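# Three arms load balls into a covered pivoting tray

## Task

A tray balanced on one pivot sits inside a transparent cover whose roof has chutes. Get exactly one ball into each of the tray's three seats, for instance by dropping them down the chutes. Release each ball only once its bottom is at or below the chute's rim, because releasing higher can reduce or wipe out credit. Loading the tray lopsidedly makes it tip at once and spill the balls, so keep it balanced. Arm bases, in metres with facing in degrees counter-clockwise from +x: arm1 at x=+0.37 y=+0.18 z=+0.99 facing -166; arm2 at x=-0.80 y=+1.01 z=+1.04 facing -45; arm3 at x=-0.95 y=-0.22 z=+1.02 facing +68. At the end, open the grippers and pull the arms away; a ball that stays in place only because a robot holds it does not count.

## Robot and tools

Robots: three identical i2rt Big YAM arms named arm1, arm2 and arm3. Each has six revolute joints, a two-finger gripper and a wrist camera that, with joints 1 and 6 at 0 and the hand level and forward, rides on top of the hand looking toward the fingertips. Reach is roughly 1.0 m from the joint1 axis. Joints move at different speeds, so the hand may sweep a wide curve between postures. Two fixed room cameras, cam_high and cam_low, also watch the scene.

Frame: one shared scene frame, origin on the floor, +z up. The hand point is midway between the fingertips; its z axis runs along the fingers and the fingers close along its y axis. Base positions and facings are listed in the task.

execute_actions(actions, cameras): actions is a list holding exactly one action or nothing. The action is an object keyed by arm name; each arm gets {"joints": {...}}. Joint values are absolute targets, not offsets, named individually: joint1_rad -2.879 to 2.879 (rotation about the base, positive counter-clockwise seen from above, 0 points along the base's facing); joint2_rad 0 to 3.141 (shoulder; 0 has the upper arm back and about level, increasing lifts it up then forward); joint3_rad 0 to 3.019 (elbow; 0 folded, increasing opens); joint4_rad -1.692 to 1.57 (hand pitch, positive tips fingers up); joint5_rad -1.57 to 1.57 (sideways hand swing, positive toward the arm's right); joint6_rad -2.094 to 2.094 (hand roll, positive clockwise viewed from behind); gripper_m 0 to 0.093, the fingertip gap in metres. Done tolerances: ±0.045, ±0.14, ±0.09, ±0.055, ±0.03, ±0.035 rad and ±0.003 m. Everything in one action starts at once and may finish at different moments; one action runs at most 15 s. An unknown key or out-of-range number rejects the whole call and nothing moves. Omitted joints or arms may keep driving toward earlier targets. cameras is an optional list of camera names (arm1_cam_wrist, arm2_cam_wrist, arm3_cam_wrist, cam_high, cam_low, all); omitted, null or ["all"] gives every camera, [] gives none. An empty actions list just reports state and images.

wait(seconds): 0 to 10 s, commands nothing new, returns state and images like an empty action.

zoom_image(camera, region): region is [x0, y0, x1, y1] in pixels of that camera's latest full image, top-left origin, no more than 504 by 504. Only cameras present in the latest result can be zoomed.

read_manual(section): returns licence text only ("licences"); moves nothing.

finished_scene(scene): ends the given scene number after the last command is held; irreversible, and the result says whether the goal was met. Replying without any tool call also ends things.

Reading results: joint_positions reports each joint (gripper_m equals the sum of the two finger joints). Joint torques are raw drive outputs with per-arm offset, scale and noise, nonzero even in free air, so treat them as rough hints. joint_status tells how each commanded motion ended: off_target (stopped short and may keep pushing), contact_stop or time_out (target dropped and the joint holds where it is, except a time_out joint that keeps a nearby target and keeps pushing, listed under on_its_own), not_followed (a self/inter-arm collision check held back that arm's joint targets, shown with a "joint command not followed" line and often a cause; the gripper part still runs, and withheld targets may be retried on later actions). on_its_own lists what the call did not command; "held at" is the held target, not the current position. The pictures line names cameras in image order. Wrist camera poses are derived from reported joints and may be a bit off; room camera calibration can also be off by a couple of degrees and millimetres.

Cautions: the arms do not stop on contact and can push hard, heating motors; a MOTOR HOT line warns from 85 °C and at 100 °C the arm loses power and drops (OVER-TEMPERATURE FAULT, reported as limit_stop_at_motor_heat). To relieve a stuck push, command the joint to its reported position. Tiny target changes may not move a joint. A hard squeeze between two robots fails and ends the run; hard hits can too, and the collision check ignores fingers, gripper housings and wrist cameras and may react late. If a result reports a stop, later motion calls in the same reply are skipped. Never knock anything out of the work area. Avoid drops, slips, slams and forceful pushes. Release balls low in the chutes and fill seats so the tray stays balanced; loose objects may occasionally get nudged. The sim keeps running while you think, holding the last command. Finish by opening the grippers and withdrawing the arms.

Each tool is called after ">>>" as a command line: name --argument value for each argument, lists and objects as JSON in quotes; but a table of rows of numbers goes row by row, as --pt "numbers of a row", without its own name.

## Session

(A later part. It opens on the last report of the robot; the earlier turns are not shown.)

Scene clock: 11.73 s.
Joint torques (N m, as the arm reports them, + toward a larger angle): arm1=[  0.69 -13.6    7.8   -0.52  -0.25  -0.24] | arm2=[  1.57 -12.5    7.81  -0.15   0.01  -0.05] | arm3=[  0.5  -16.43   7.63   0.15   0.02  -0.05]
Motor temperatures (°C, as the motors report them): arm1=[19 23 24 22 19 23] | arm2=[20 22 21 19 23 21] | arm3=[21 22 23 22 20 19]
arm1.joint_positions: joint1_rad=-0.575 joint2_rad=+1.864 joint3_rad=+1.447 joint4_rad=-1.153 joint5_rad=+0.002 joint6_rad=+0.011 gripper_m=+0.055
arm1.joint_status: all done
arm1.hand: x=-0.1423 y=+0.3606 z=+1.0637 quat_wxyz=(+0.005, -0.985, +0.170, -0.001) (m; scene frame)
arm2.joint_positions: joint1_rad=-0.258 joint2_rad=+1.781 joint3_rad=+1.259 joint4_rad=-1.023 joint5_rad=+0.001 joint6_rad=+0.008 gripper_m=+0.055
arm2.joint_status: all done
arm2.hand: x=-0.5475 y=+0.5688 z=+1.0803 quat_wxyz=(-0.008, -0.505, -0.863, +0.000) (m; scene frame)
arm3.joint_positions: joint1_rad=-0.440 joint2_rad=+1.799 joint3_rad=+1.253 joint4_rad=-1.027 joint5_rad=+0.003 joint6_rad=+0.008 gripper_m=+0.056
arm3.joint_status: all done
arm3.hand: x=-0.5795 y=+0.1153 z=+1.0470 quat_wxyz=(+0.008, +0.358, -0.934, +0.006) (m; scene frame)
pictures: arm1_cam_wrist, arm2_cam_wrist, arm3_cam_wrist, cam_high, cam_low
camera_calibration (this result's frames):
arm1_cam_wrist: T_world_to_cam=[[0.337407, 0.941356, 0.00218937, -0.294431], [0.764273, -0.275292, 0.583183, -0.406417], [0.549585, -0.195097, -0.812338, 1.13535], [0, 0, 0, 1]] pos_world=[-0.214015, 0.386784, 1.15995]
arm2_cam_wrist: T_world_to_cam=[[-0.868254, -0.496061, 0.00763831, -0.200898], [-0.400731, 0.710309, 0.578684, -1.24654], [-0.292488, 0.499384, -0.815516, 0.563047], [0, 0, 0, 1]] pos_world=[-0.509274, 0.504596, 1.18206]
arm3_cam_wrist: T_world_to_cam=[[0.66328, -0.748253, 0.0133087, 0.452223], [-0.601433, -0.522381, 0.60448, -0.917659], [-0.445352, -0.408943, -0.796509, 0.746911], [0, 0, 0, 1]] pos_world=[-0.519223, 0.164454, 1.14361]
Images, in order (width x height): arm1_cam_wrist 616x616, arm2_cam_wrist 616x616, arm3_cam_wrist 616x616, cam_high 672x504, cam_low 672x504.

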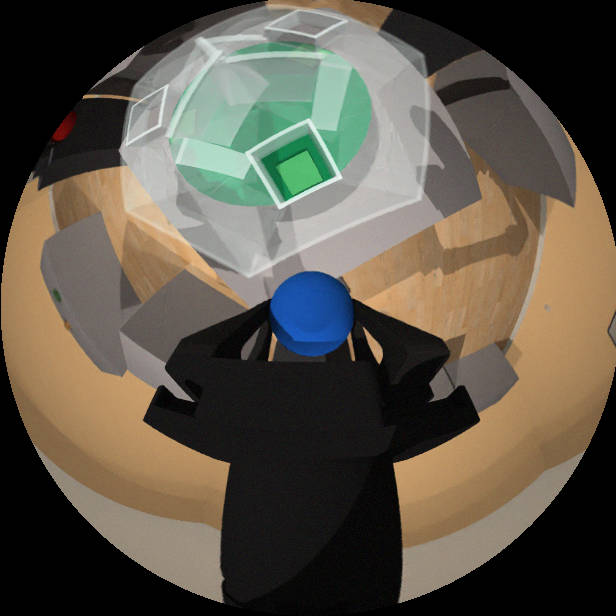

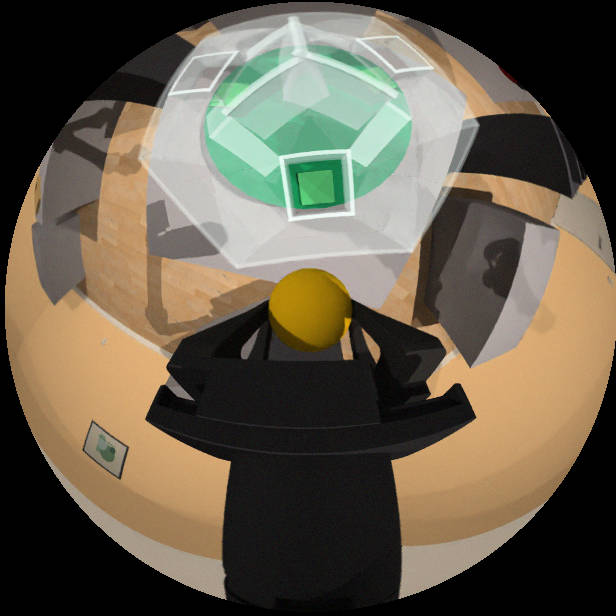

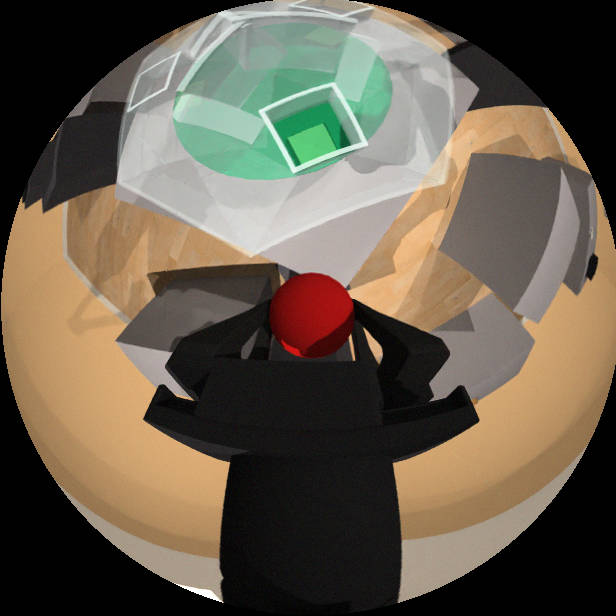

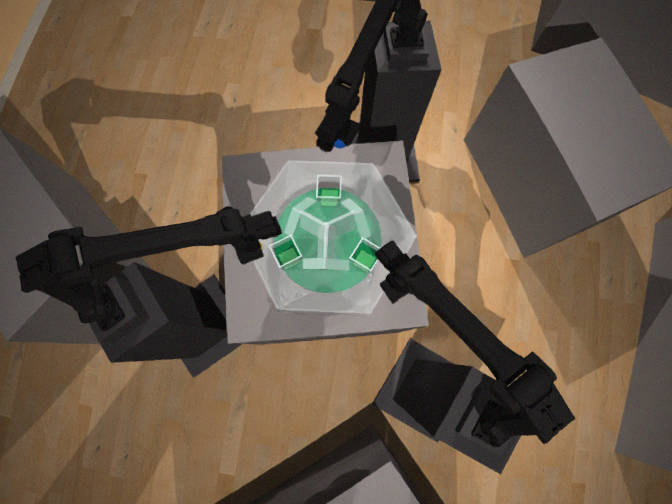

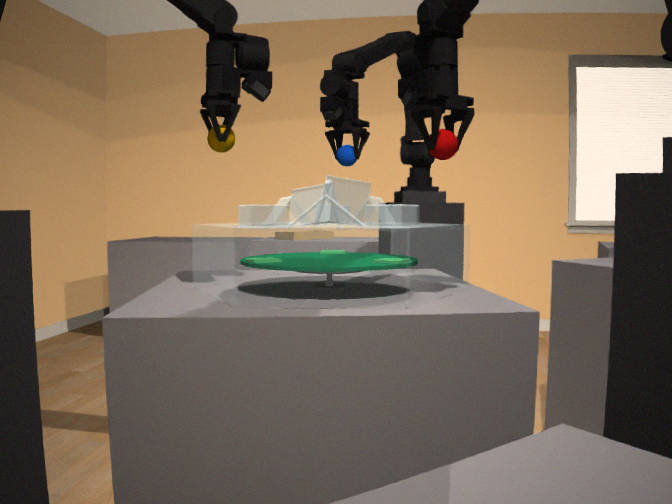

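>>> execute_actions --actions '[{"arm1":{"joints":{"joint1_rad":-0.541,"joint2_rad":2.22,"joint3_rad":1.835,"joint4_rad":-1.18}},"arm2":{"joints":{"joint1_rad":-0.285,"joint2_rad":2.128,"joint3_rad":1.525,"joint4_rad":-0.96}},"arm3":{"joints":{"joint1_rad":-0.452,"joint2_rad":2.2,"joint3_rad":1.767,"joint4_rad":-1.126}}}]'

Scene clock: 13.63 s.
Joint torques (N m, as the arm reports them, + toward a larger angle): arm1=[  0.3  -17.97  10.89  -0.23  -0.18  -0.23] | arm2=[  0.52 -16.75  10.56   0.26   0.01  -0.04] | arm3=[ -0.74 -21.69  11.18   0.64   0.02  -0.05]
Motor temperatures (°C, as the motors report them): arm1=[19 23 25 22 19 23] | arm2=[20 23 22 19 23 21] | arm3=[21 23 24 22 20 19]
arm1.joint_positions: joint1_rad=-0.540 joint2_rad=+2.238 joint3_rad=+1.781 joint4_rad=-1.172 joint5_rad=+0.000 joint6_rad=+0.010 gripper_m=+0.055
arm1.joint_status: all done
arm1.hand: x=-0.2366 y=+0.3696 z=+0.9628 quat_wxyz=(+0.000, -0.988, +0.152, -0.029) (m; scene frame)
arm2.joint_positions: joint1_rad=-0.274 joint2_rad=+2.131 joint3_rad=+1.487 joint4_rad=-0.962 joint5_rad=+0.001 joint6_rad=+0.008 gripper_m=+0.055
arm2.joint_status: all done
arm2.hand: x=-0.5192 y=+0.5028 z=+0.9694 quat_wxyz=(+0.018, -0.512, -0.859, -0.015) (m; scene frame)
arm3.joint_positions: joint1_rad=-0.445 joint2_rad=+2.204 joint3_rad=+1.725 joint4_rad=-1.132 joint5_rad=+0.003 joint6_rad=+0.008 gripper_m=+0.056
arm3.joint_status: all done
arm3.hand: x=-0.4819 y=+0.2001 z=+0.9791 quat_wxyz=(+0.025, +0.356, -0.934, +0.012) (m; scene frame)
pictures: arm1_cam_wrist, arm2_cam_wrist, arm3_cam_wrist, cam_high, cam_low
camera_calibration (this result's frames):
arm1_cam_wrist: T_world_to_cam=[[0.304228, 0.952599, 0.000710309, -0.281534], [0.74002, -0.236807, 0.629518, -0.33759], [0.599847, -0.190991, -0.776985, 1.08334], [0, 0, 0, 1]] pos_world=[-0.314364, 0.395154, 1.05446]
arm2_cam_wrist: T_world_to_cam=[[-0.875616, -0.482943, 0.00784378, -0.218903], [-0.371857, 0.684394, 0.627157, -1.14308], [-0.30825, 0.546233, -0.778853, 0.446614], [0, 0, 0, 1]] pos_world=[-0.479068, 0.432643, 1.06645]
arm3_cam_wrist: T_world_to_cam=[[0.660164, -0.750991, 0.013951, 0.450312], [-0.586738, -0.504002, 0.633814, -0.798949], [-0.468957, -0.426607, -0.77336, 0.740427], [0, 0, 0, 1]] pos_world=[-0.418825, 0.25138, 1.07272]
Images, in order (width x height): arm1_cam_wrist 616x616, arm2_cam_wrist 616x616, arm3_cam_wrist 616x616, cam_high 672x504, cam_low 672x504.

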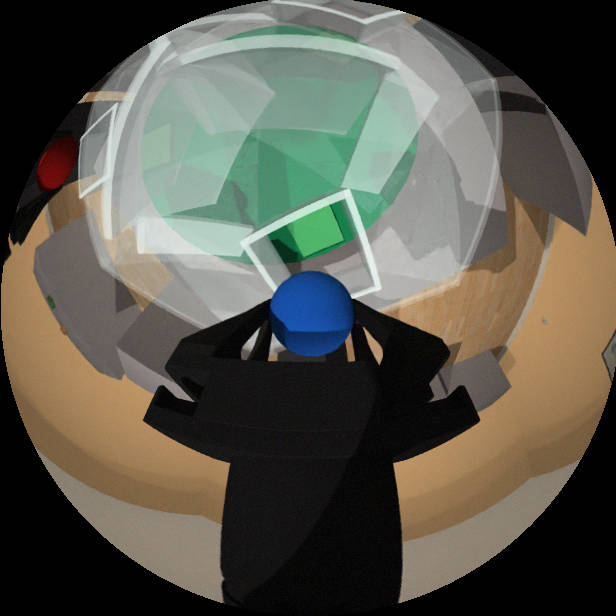

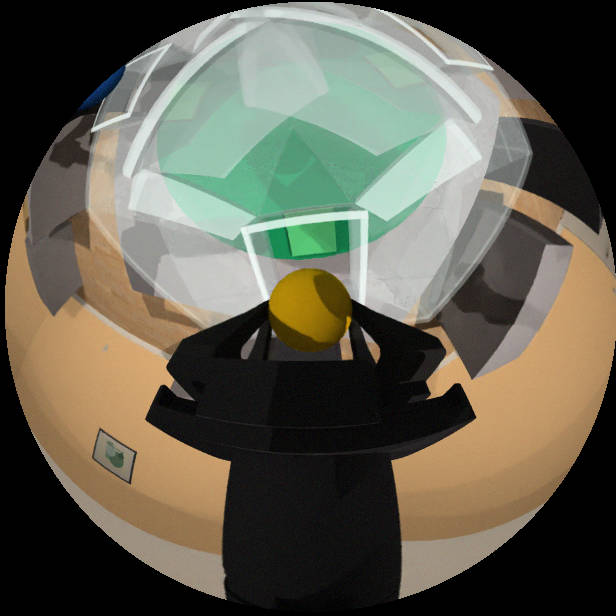

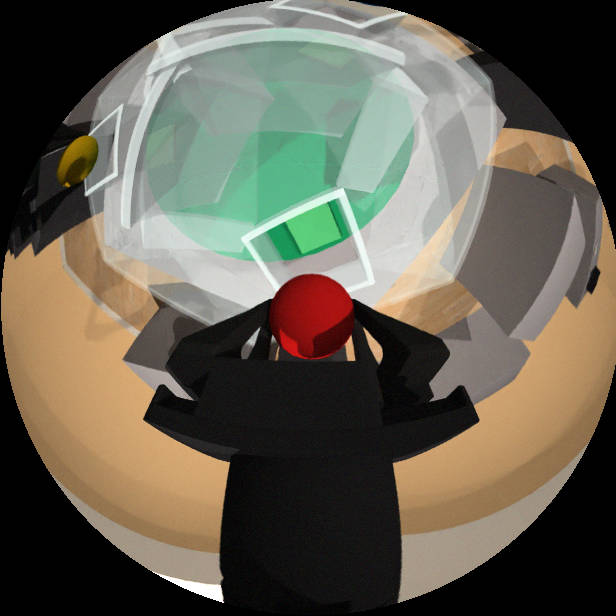

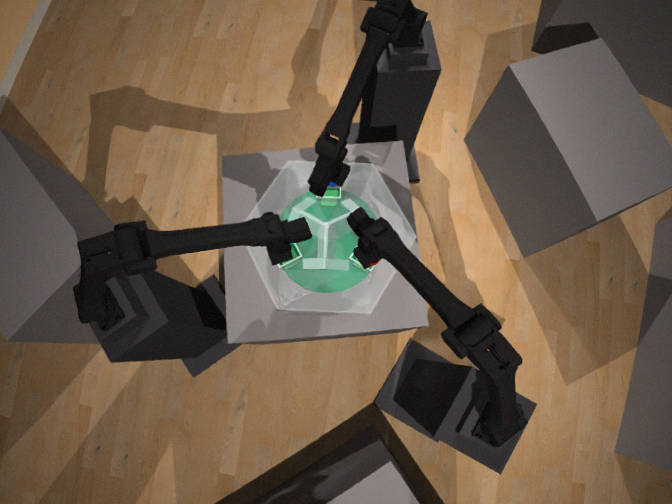

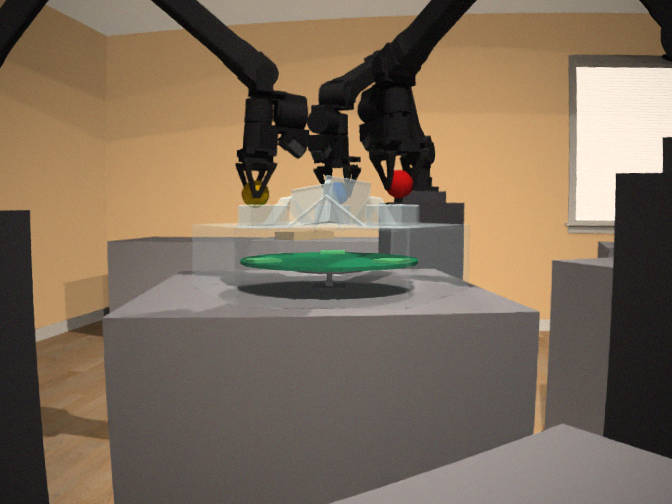

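>>> zoom_image --camera "cam_low" --region '[220, 140, 440, 240]'

Region (220, 140, 440, 240) of cam_low's 672x504 image, scaled by 2.291, with more detail than that image has; it fills the top 229 rows of this view, and the rest is white.

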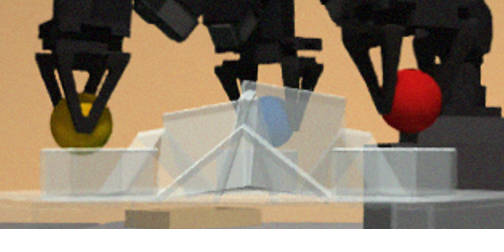

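>>> execute_actions --actions '[{"arm1":{"joints":{"joint1_rad":-0.552,"joint2_rad":2.262,"joint4_rad":-1.056}},"arm2":{"joints":{"joint2_rad":2.158,"joint4_rad":-0.88}},"arm3":{"joints":{"joint2_rad":2.24,"joint4_rad":-1.017}}}]' --cameras '["arm1_cam_wrist","arm2_cam_wrist","arm3_cam_wrist","cam_low"]'

>>> zoom_image --camera "cam_low" --region '[220, 140, 440, 240]'

Scene clock: 15.00 s.
Joint torques (N m, as the arm reports them, + toward a larger angle): arm1=[ -0.36 -17.02  11.18   0.96  -0.17  -0.23] | arm2=[  0.34 -14.99  10.55   0.85   0.01  -0.04] | arm3=[ -0.79 -22.59  11.08   0.96   0.01  -0.04]
Motor temperatures (°C, as the motors report them): arm1=[19 24 25 22 19 23] | arm2=[20 23 22 19 23 21] | arm3=[21 23 25 22 20 19]
arm1.joint_positions: joint1_rad=-0.545 joint2_rad=+2.260 joint3_rad=+1.781 joint4_rad=-1.076 joint5_rad=+0.000 joint6_rad=+0.010 gripper_m=+0.055
arm1.joint_status: all done
arm1.hand: x=-0.2546 y=+0.3789 z=+0.9487 quat_wxyz=(+0.005, -0.988, +0.155, +0.007) (m; scene frame)
arm2.joint_positions: joint1_rad=-0.274 joint2_rad=+2.135 joint3_rad=+1.487 joint4_rad=-0.894 joint5_rad=+0.001 joint6_rad=+0.008 gripper_m=+0.055
arm2.joint_status: all done
arm2.hand: x=-0.5115 y=+0.4889 z=+0.9668 quat_wxyz=(-0.009, -0.512, -0.859, +0.001) (m; scene frame)
arm3.joint_positions: joint1_rad=-0.445 joint2_rad=+2.251 joint3_rad=+1.725 joint4_rad=-1.028 joint5_rad=+0.003 joint6_rad=+0.008 gripper_m=+0.056
arm3.joint_status: all done
arm3.hand: x=-0.4692 y=+0.2115 z=+0.9498 quat_wxyz=(-0.001, +0.356, -0.934, +0.002) (m; scene frame)
pictures: arm1_cam_wrist, arm2_cam_wrist, arm3_cam_wrist, cam_low
camera_calibration (this result's frames):
arm1_cam_wrist: T_world_to_cam=[[0.308768, 0.951137, -0.000300285, -0.282203], [0.781132, -0.2534, 0.570632, -0.240658], [0.542673, -0.176428, -0.821206, 1.10678], [0, 0, 0, 1]] pos_world=[-0.325496, 0.402697, 1.04613]
arm2_cam_wrist: T_world_to_cam=[[-0.876112, -0.482045, 0.00780595, -0.219515], [-0.39001, 0.718171, 0.576301, -1.10572], [-0.283409, 0.50186, -0.8172, 0.526005], [0, 0, 0, 1]] pos_world=[-0.474486, 0.424297, 1.06879]
arm3_cam_wrist: T_world_to_cam=[[0.659685, -0.751428, 0.0130784, 0.451607], [-0.6126, -0.527563, 0.588556, -0.731357], [-0.435358, -0.396273, -0.808351, 0.771164], [0, 0, 0, 1]] pos_world=[-0.410216, 0.259105, 1.04791]
Images, in order (width x height): arm1_cam_wrist 616x616, arm2_cam_wrist 616x616, arm3_cam_wrist 616x616, cam_low 672x504.

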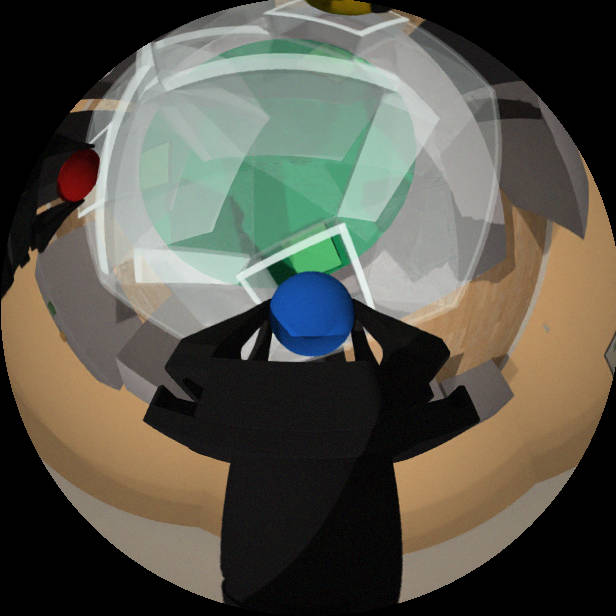

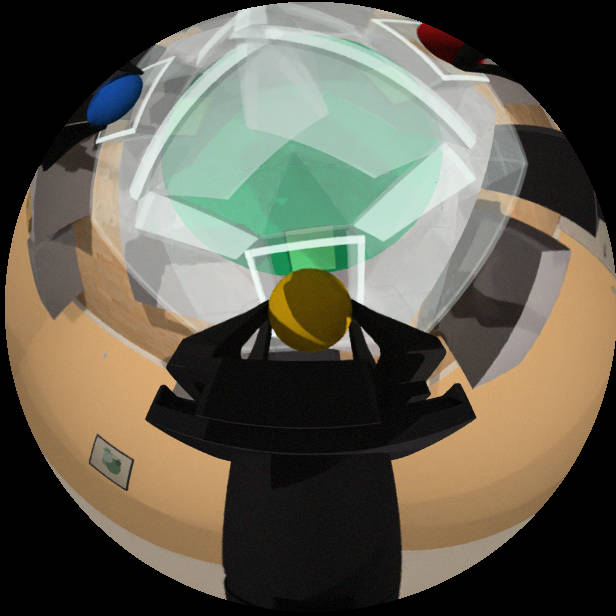

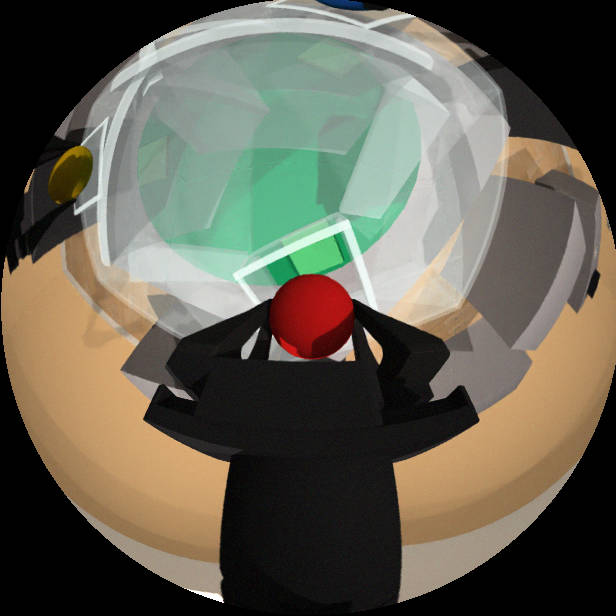

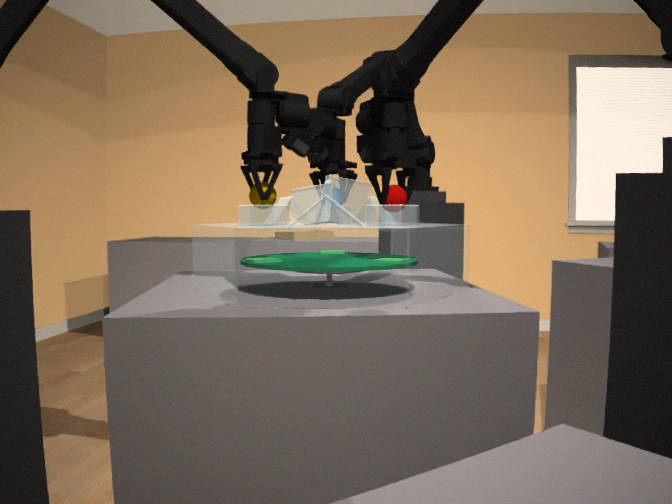

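Region (220, 140, 440, 240) of cam_low's 672x504 image, scaled by 2.291, with more detail than that image has; it fills the top 229 rows of this view, and the rest is white.

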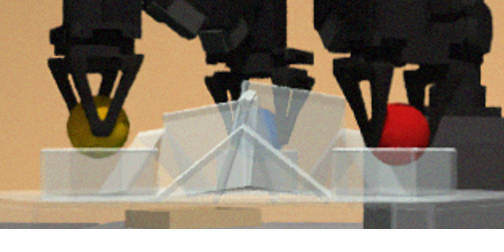

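>>> execute_actions --actions '[{"arm2":{"joints":{"joint2_rad":2.168}},"arm3":{"joints":{"joint4_rad":-0.997}}}]' --cameras '["cam_low"]'

>>> zoom_image --camera "cam_low" --region '[220, 140, 440, 240]'

Scene clock: 15.73 s.
Joint torques (N m, as the arm reports them, + toward a larger angle): arm1=[ -0.5  -17.55  11.05   0.94  -0.17  -0.23] | arm2=[  0.4  -14.82  10.52   0.8    0.01  -0.04] | arm3=[ -0.77 -22.83  11.11   1.02   0.01  -0.05]
Motor temperatures (°C, as the motors report them): arm1=[19 24 26 22 19 23] | arm2=[20 23 23 19 23 21] | arm3=[21 23 25 22 20 19]
arm1.joint_positions: joint1_rad=-0.545 joint2_rad=+2.260 joint3_rad=+1.781 joint4_rad=-1.076 joint5_rad=+0.000 joint6_rad=+0.010 gripper_m=+0.055
arm1.joint_status: not commanded
arm1.hand: x=-0.2546 y=+0.3789 z=+0.9487 quat_wxyz=(+0.005, -0.988, +0.155, +0.007) (m; scene frame)
arm2.joint_positions: joint1_rad=-0.274 joint2_rad=+2.148 joint3_rad=+1.487 joint4_rad=-0.894 joint5_rad=+0.001 joint6_rad=+0.008 gripper_m=+0.055
arm2.joint_status: all done
arm2.hand: x=-0.5128 y=+0.4912 z=+0.9594 quat_wxyz=(-0.004, -0.512, -0.859, -0.002) (m; scene frame)
arm3.joint_positions: joint1_rad=-0.445 joint2_rad=+2.251 joint3_rad=+1.725 joint4_rad=-1.009 joint5_rad=+0.003 joint6_rad=+0.008 gripper_m=+0.056
arm3.joint_status: all done
arm3.hand: x=-0.4658 y=+0.2146 z=+0.9498 quat_wxyz=(-0.010, +0.356, -0.934, -0.001) (m; scene frame)
pictures: cam_low
Images, in order (width x height): cam_low 672x504.

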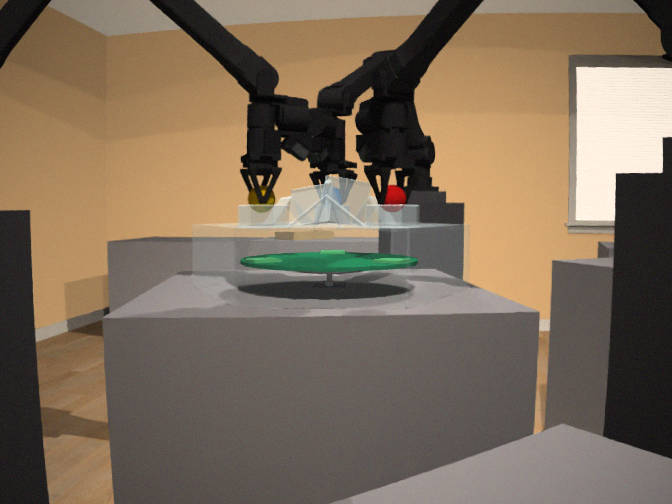

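Region (220, 140, 440, 240) of cam_low's 672x504 image, scaled by 2.291, with more detail than that image has; it fills the top 229 rows of this view, and the rest is white.

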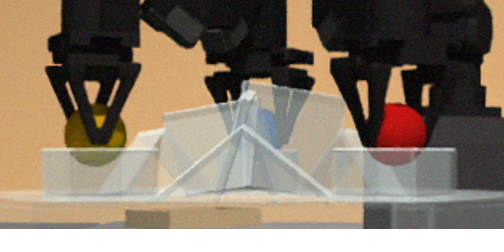

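>>> execute_actions --actions '[{"arm1":{"joints":{"gripper_m":0.07}},"arm2":{"joints":{"gripper_m":0.07}},"arm3":{"joints":{"gripper_m":0.07}}}]' --cameras '["cam_low"]'

>>> execute_actions --actions '[{"arm1":{"joints":{"joint2_rad":1.85,"joint3_rad":1.55,"joint4_rad":-1.25}},"arm2":{"joints":{"joint2_rad":1.79,"joint3_rad":1.3,"joint4_rad":-1.08}},"arm3":{"joints":{"joint2_rad":1.85,"joint3_rad":1.5,"joint4_rad":-1.2}}}]' --cameras '["cam_low","cam_high"]'

Scene clock: 16.37 s.
Joint torques (N m, as the arm reports them, + toward a larger angle): arm1=[ -0.43 -17.62  10.95   0.98  -0.17  -0.23] | arm2=[  0.37 -15.49  10.49   0.84   0.01  -0.05] | arm3=[ -0.73 -22.89  11.1    1.     0.03  -0.05]
Motor temperatures (°C, as the motors report them): arm1=[19 24 26 22 19 23] | arm2=[20 23 23 19 23 21] | arm3=[21 23 25 22 20 19]
arm1.joint_positions: joint1_rad=-0.545 joint2_rad=+2.260 joint3_rad=+1.784 joint4_rad=-1.076 joint5_rad=+0.000 joint6_rad=+0.010 gripper_m=+0.070
arm1.joint_status: all done
arm1.hand: x=-0.2558 y=+0.3793 z=+0.9497 quat_wxyz=(+0.005, -0.988, +0.155, +0.009) (m; scene frame)
arm2.joint_positions: joint1_rad=-0.274 joint2_rad=+2.148 joint3_rad=+1.487 joint4_rad=-0.894 joint5_rad=+0.001 joint6_rad=+0.008 gripper_m=+0.070
arm2.joint_status: all done
arm2.hand: x=-0.5128 y=+0.4912 z=+0.9594 quat_wxyz=(-0.004, -0.512, -0.859, -0.002) (m; scene frame)
arm3.joint_positions: joint1_rad=-0.445 joint2_rad=+2.251 joint3_rad=+1.725 joint4_rad=-1.008 joint5_rad=+0.003 joint6_rad=+0.008 gripper_m=+0.070
arm3.joint_status: all done
arm3.hand: x=-0.4657 y=+0.2147 z=+0.9498 quat_wxyz=(-0.010, +0.356, -0.934, -0.002) (m; scene frame)
pictures: cam_low
Images, in order (width x height): cam_low 672x504.

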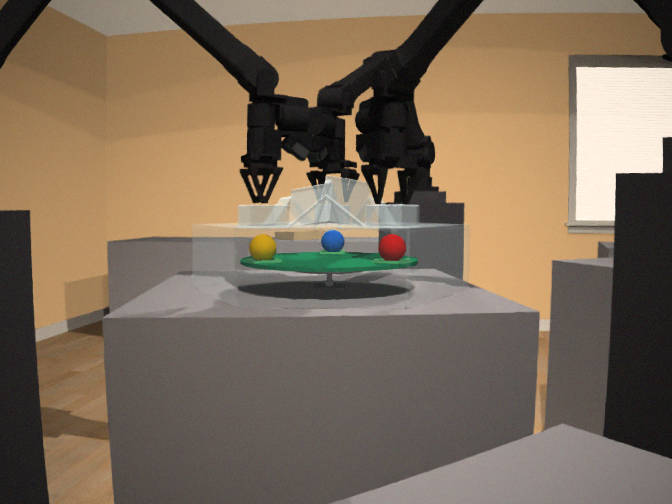

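Scene clock: 17.83 s.
Joint torques (N m, as the arm reports them, + toward a larger angle): arm1=[ -0.29 -13.12   7.73  -0.31  -0.17  -0.24] | arm2=[  0.33 -11.45   8.44  -0.05   0.01  -0.04] | arm3=[ -0.76 -16.72   8.31   0.28   0.02  -0.04]
Motor temperatures (°C, as the motors report them): arm1=[19 24 26 22 19 23] | arm2=[20 23 23 19 23 21] | arm3=[21 23 25 22 20 19]
arm1.joint_positions: joint1_rad=-0.545 joint2_rad=+1.841 joint3_rad=+1.549 joint4_rad=-1.236 joint5_rad=+0.000 joint6_rad=+0.010 gripper_m=+0.070
arm1.joint_status: all done
arm1.hand: x=-0.1660 y=+0.3501 z=+1.1126 quat_wxyz=(+0.007, -0.988, +0.155, +0.021) (m; scene frame)
arm2.joint_positions: joint1_rad=-0.274 joint2_rad=+1.767 joint3_rad=+1.298 joint4_rad=-1.069 joint5_rad=+0.001 joint6_rad=+0.008 gripper_m=+0.070
arm2.joint_status: all done
arm2.hand: x=-0.5515 y=+0.5590 z=+1.1000 quat_wxyz=(-0.011, -0.512, -0.859, +0.002) (m; scene frame)
arm3.joint_positions: joint1_rad=-0.445 joint2_rad=+1.843 joint3_rad=+1.498 joint4_rad=-1.193 joint5_rad=+0.003 joint6_rad=+0.008 gripper_m=+0.070
arm3.joint_status: all done
arm3.hand: x=-0.5349 y=+0.1525 z=+1.1083 quat_wxyz=(-0.008, +0.356, -0.934, -0.001) (m; scene frame)
pictures: cam_high, cam_low
Images, in order (width x height): cam_high 672x504, cam_low 672x504.

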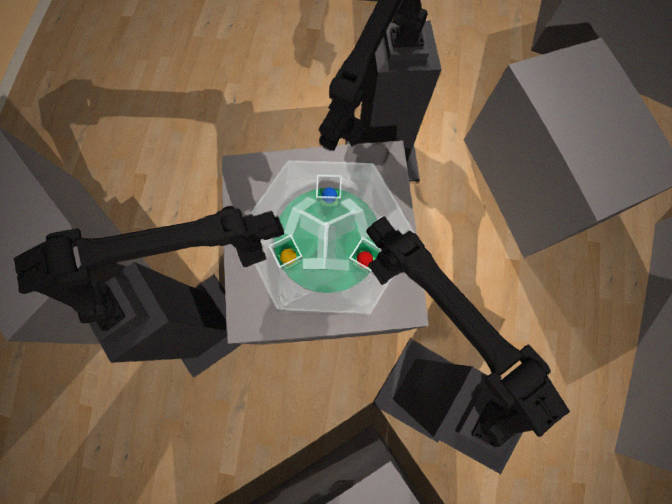

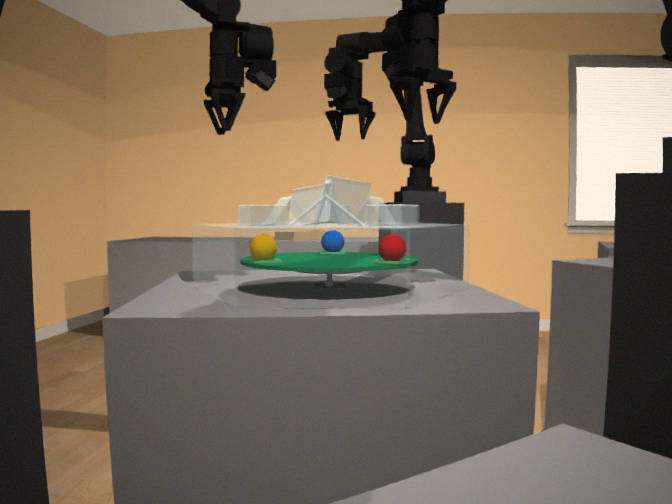

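>>> finished_scene --scene 1

The scene is finished: the task was done.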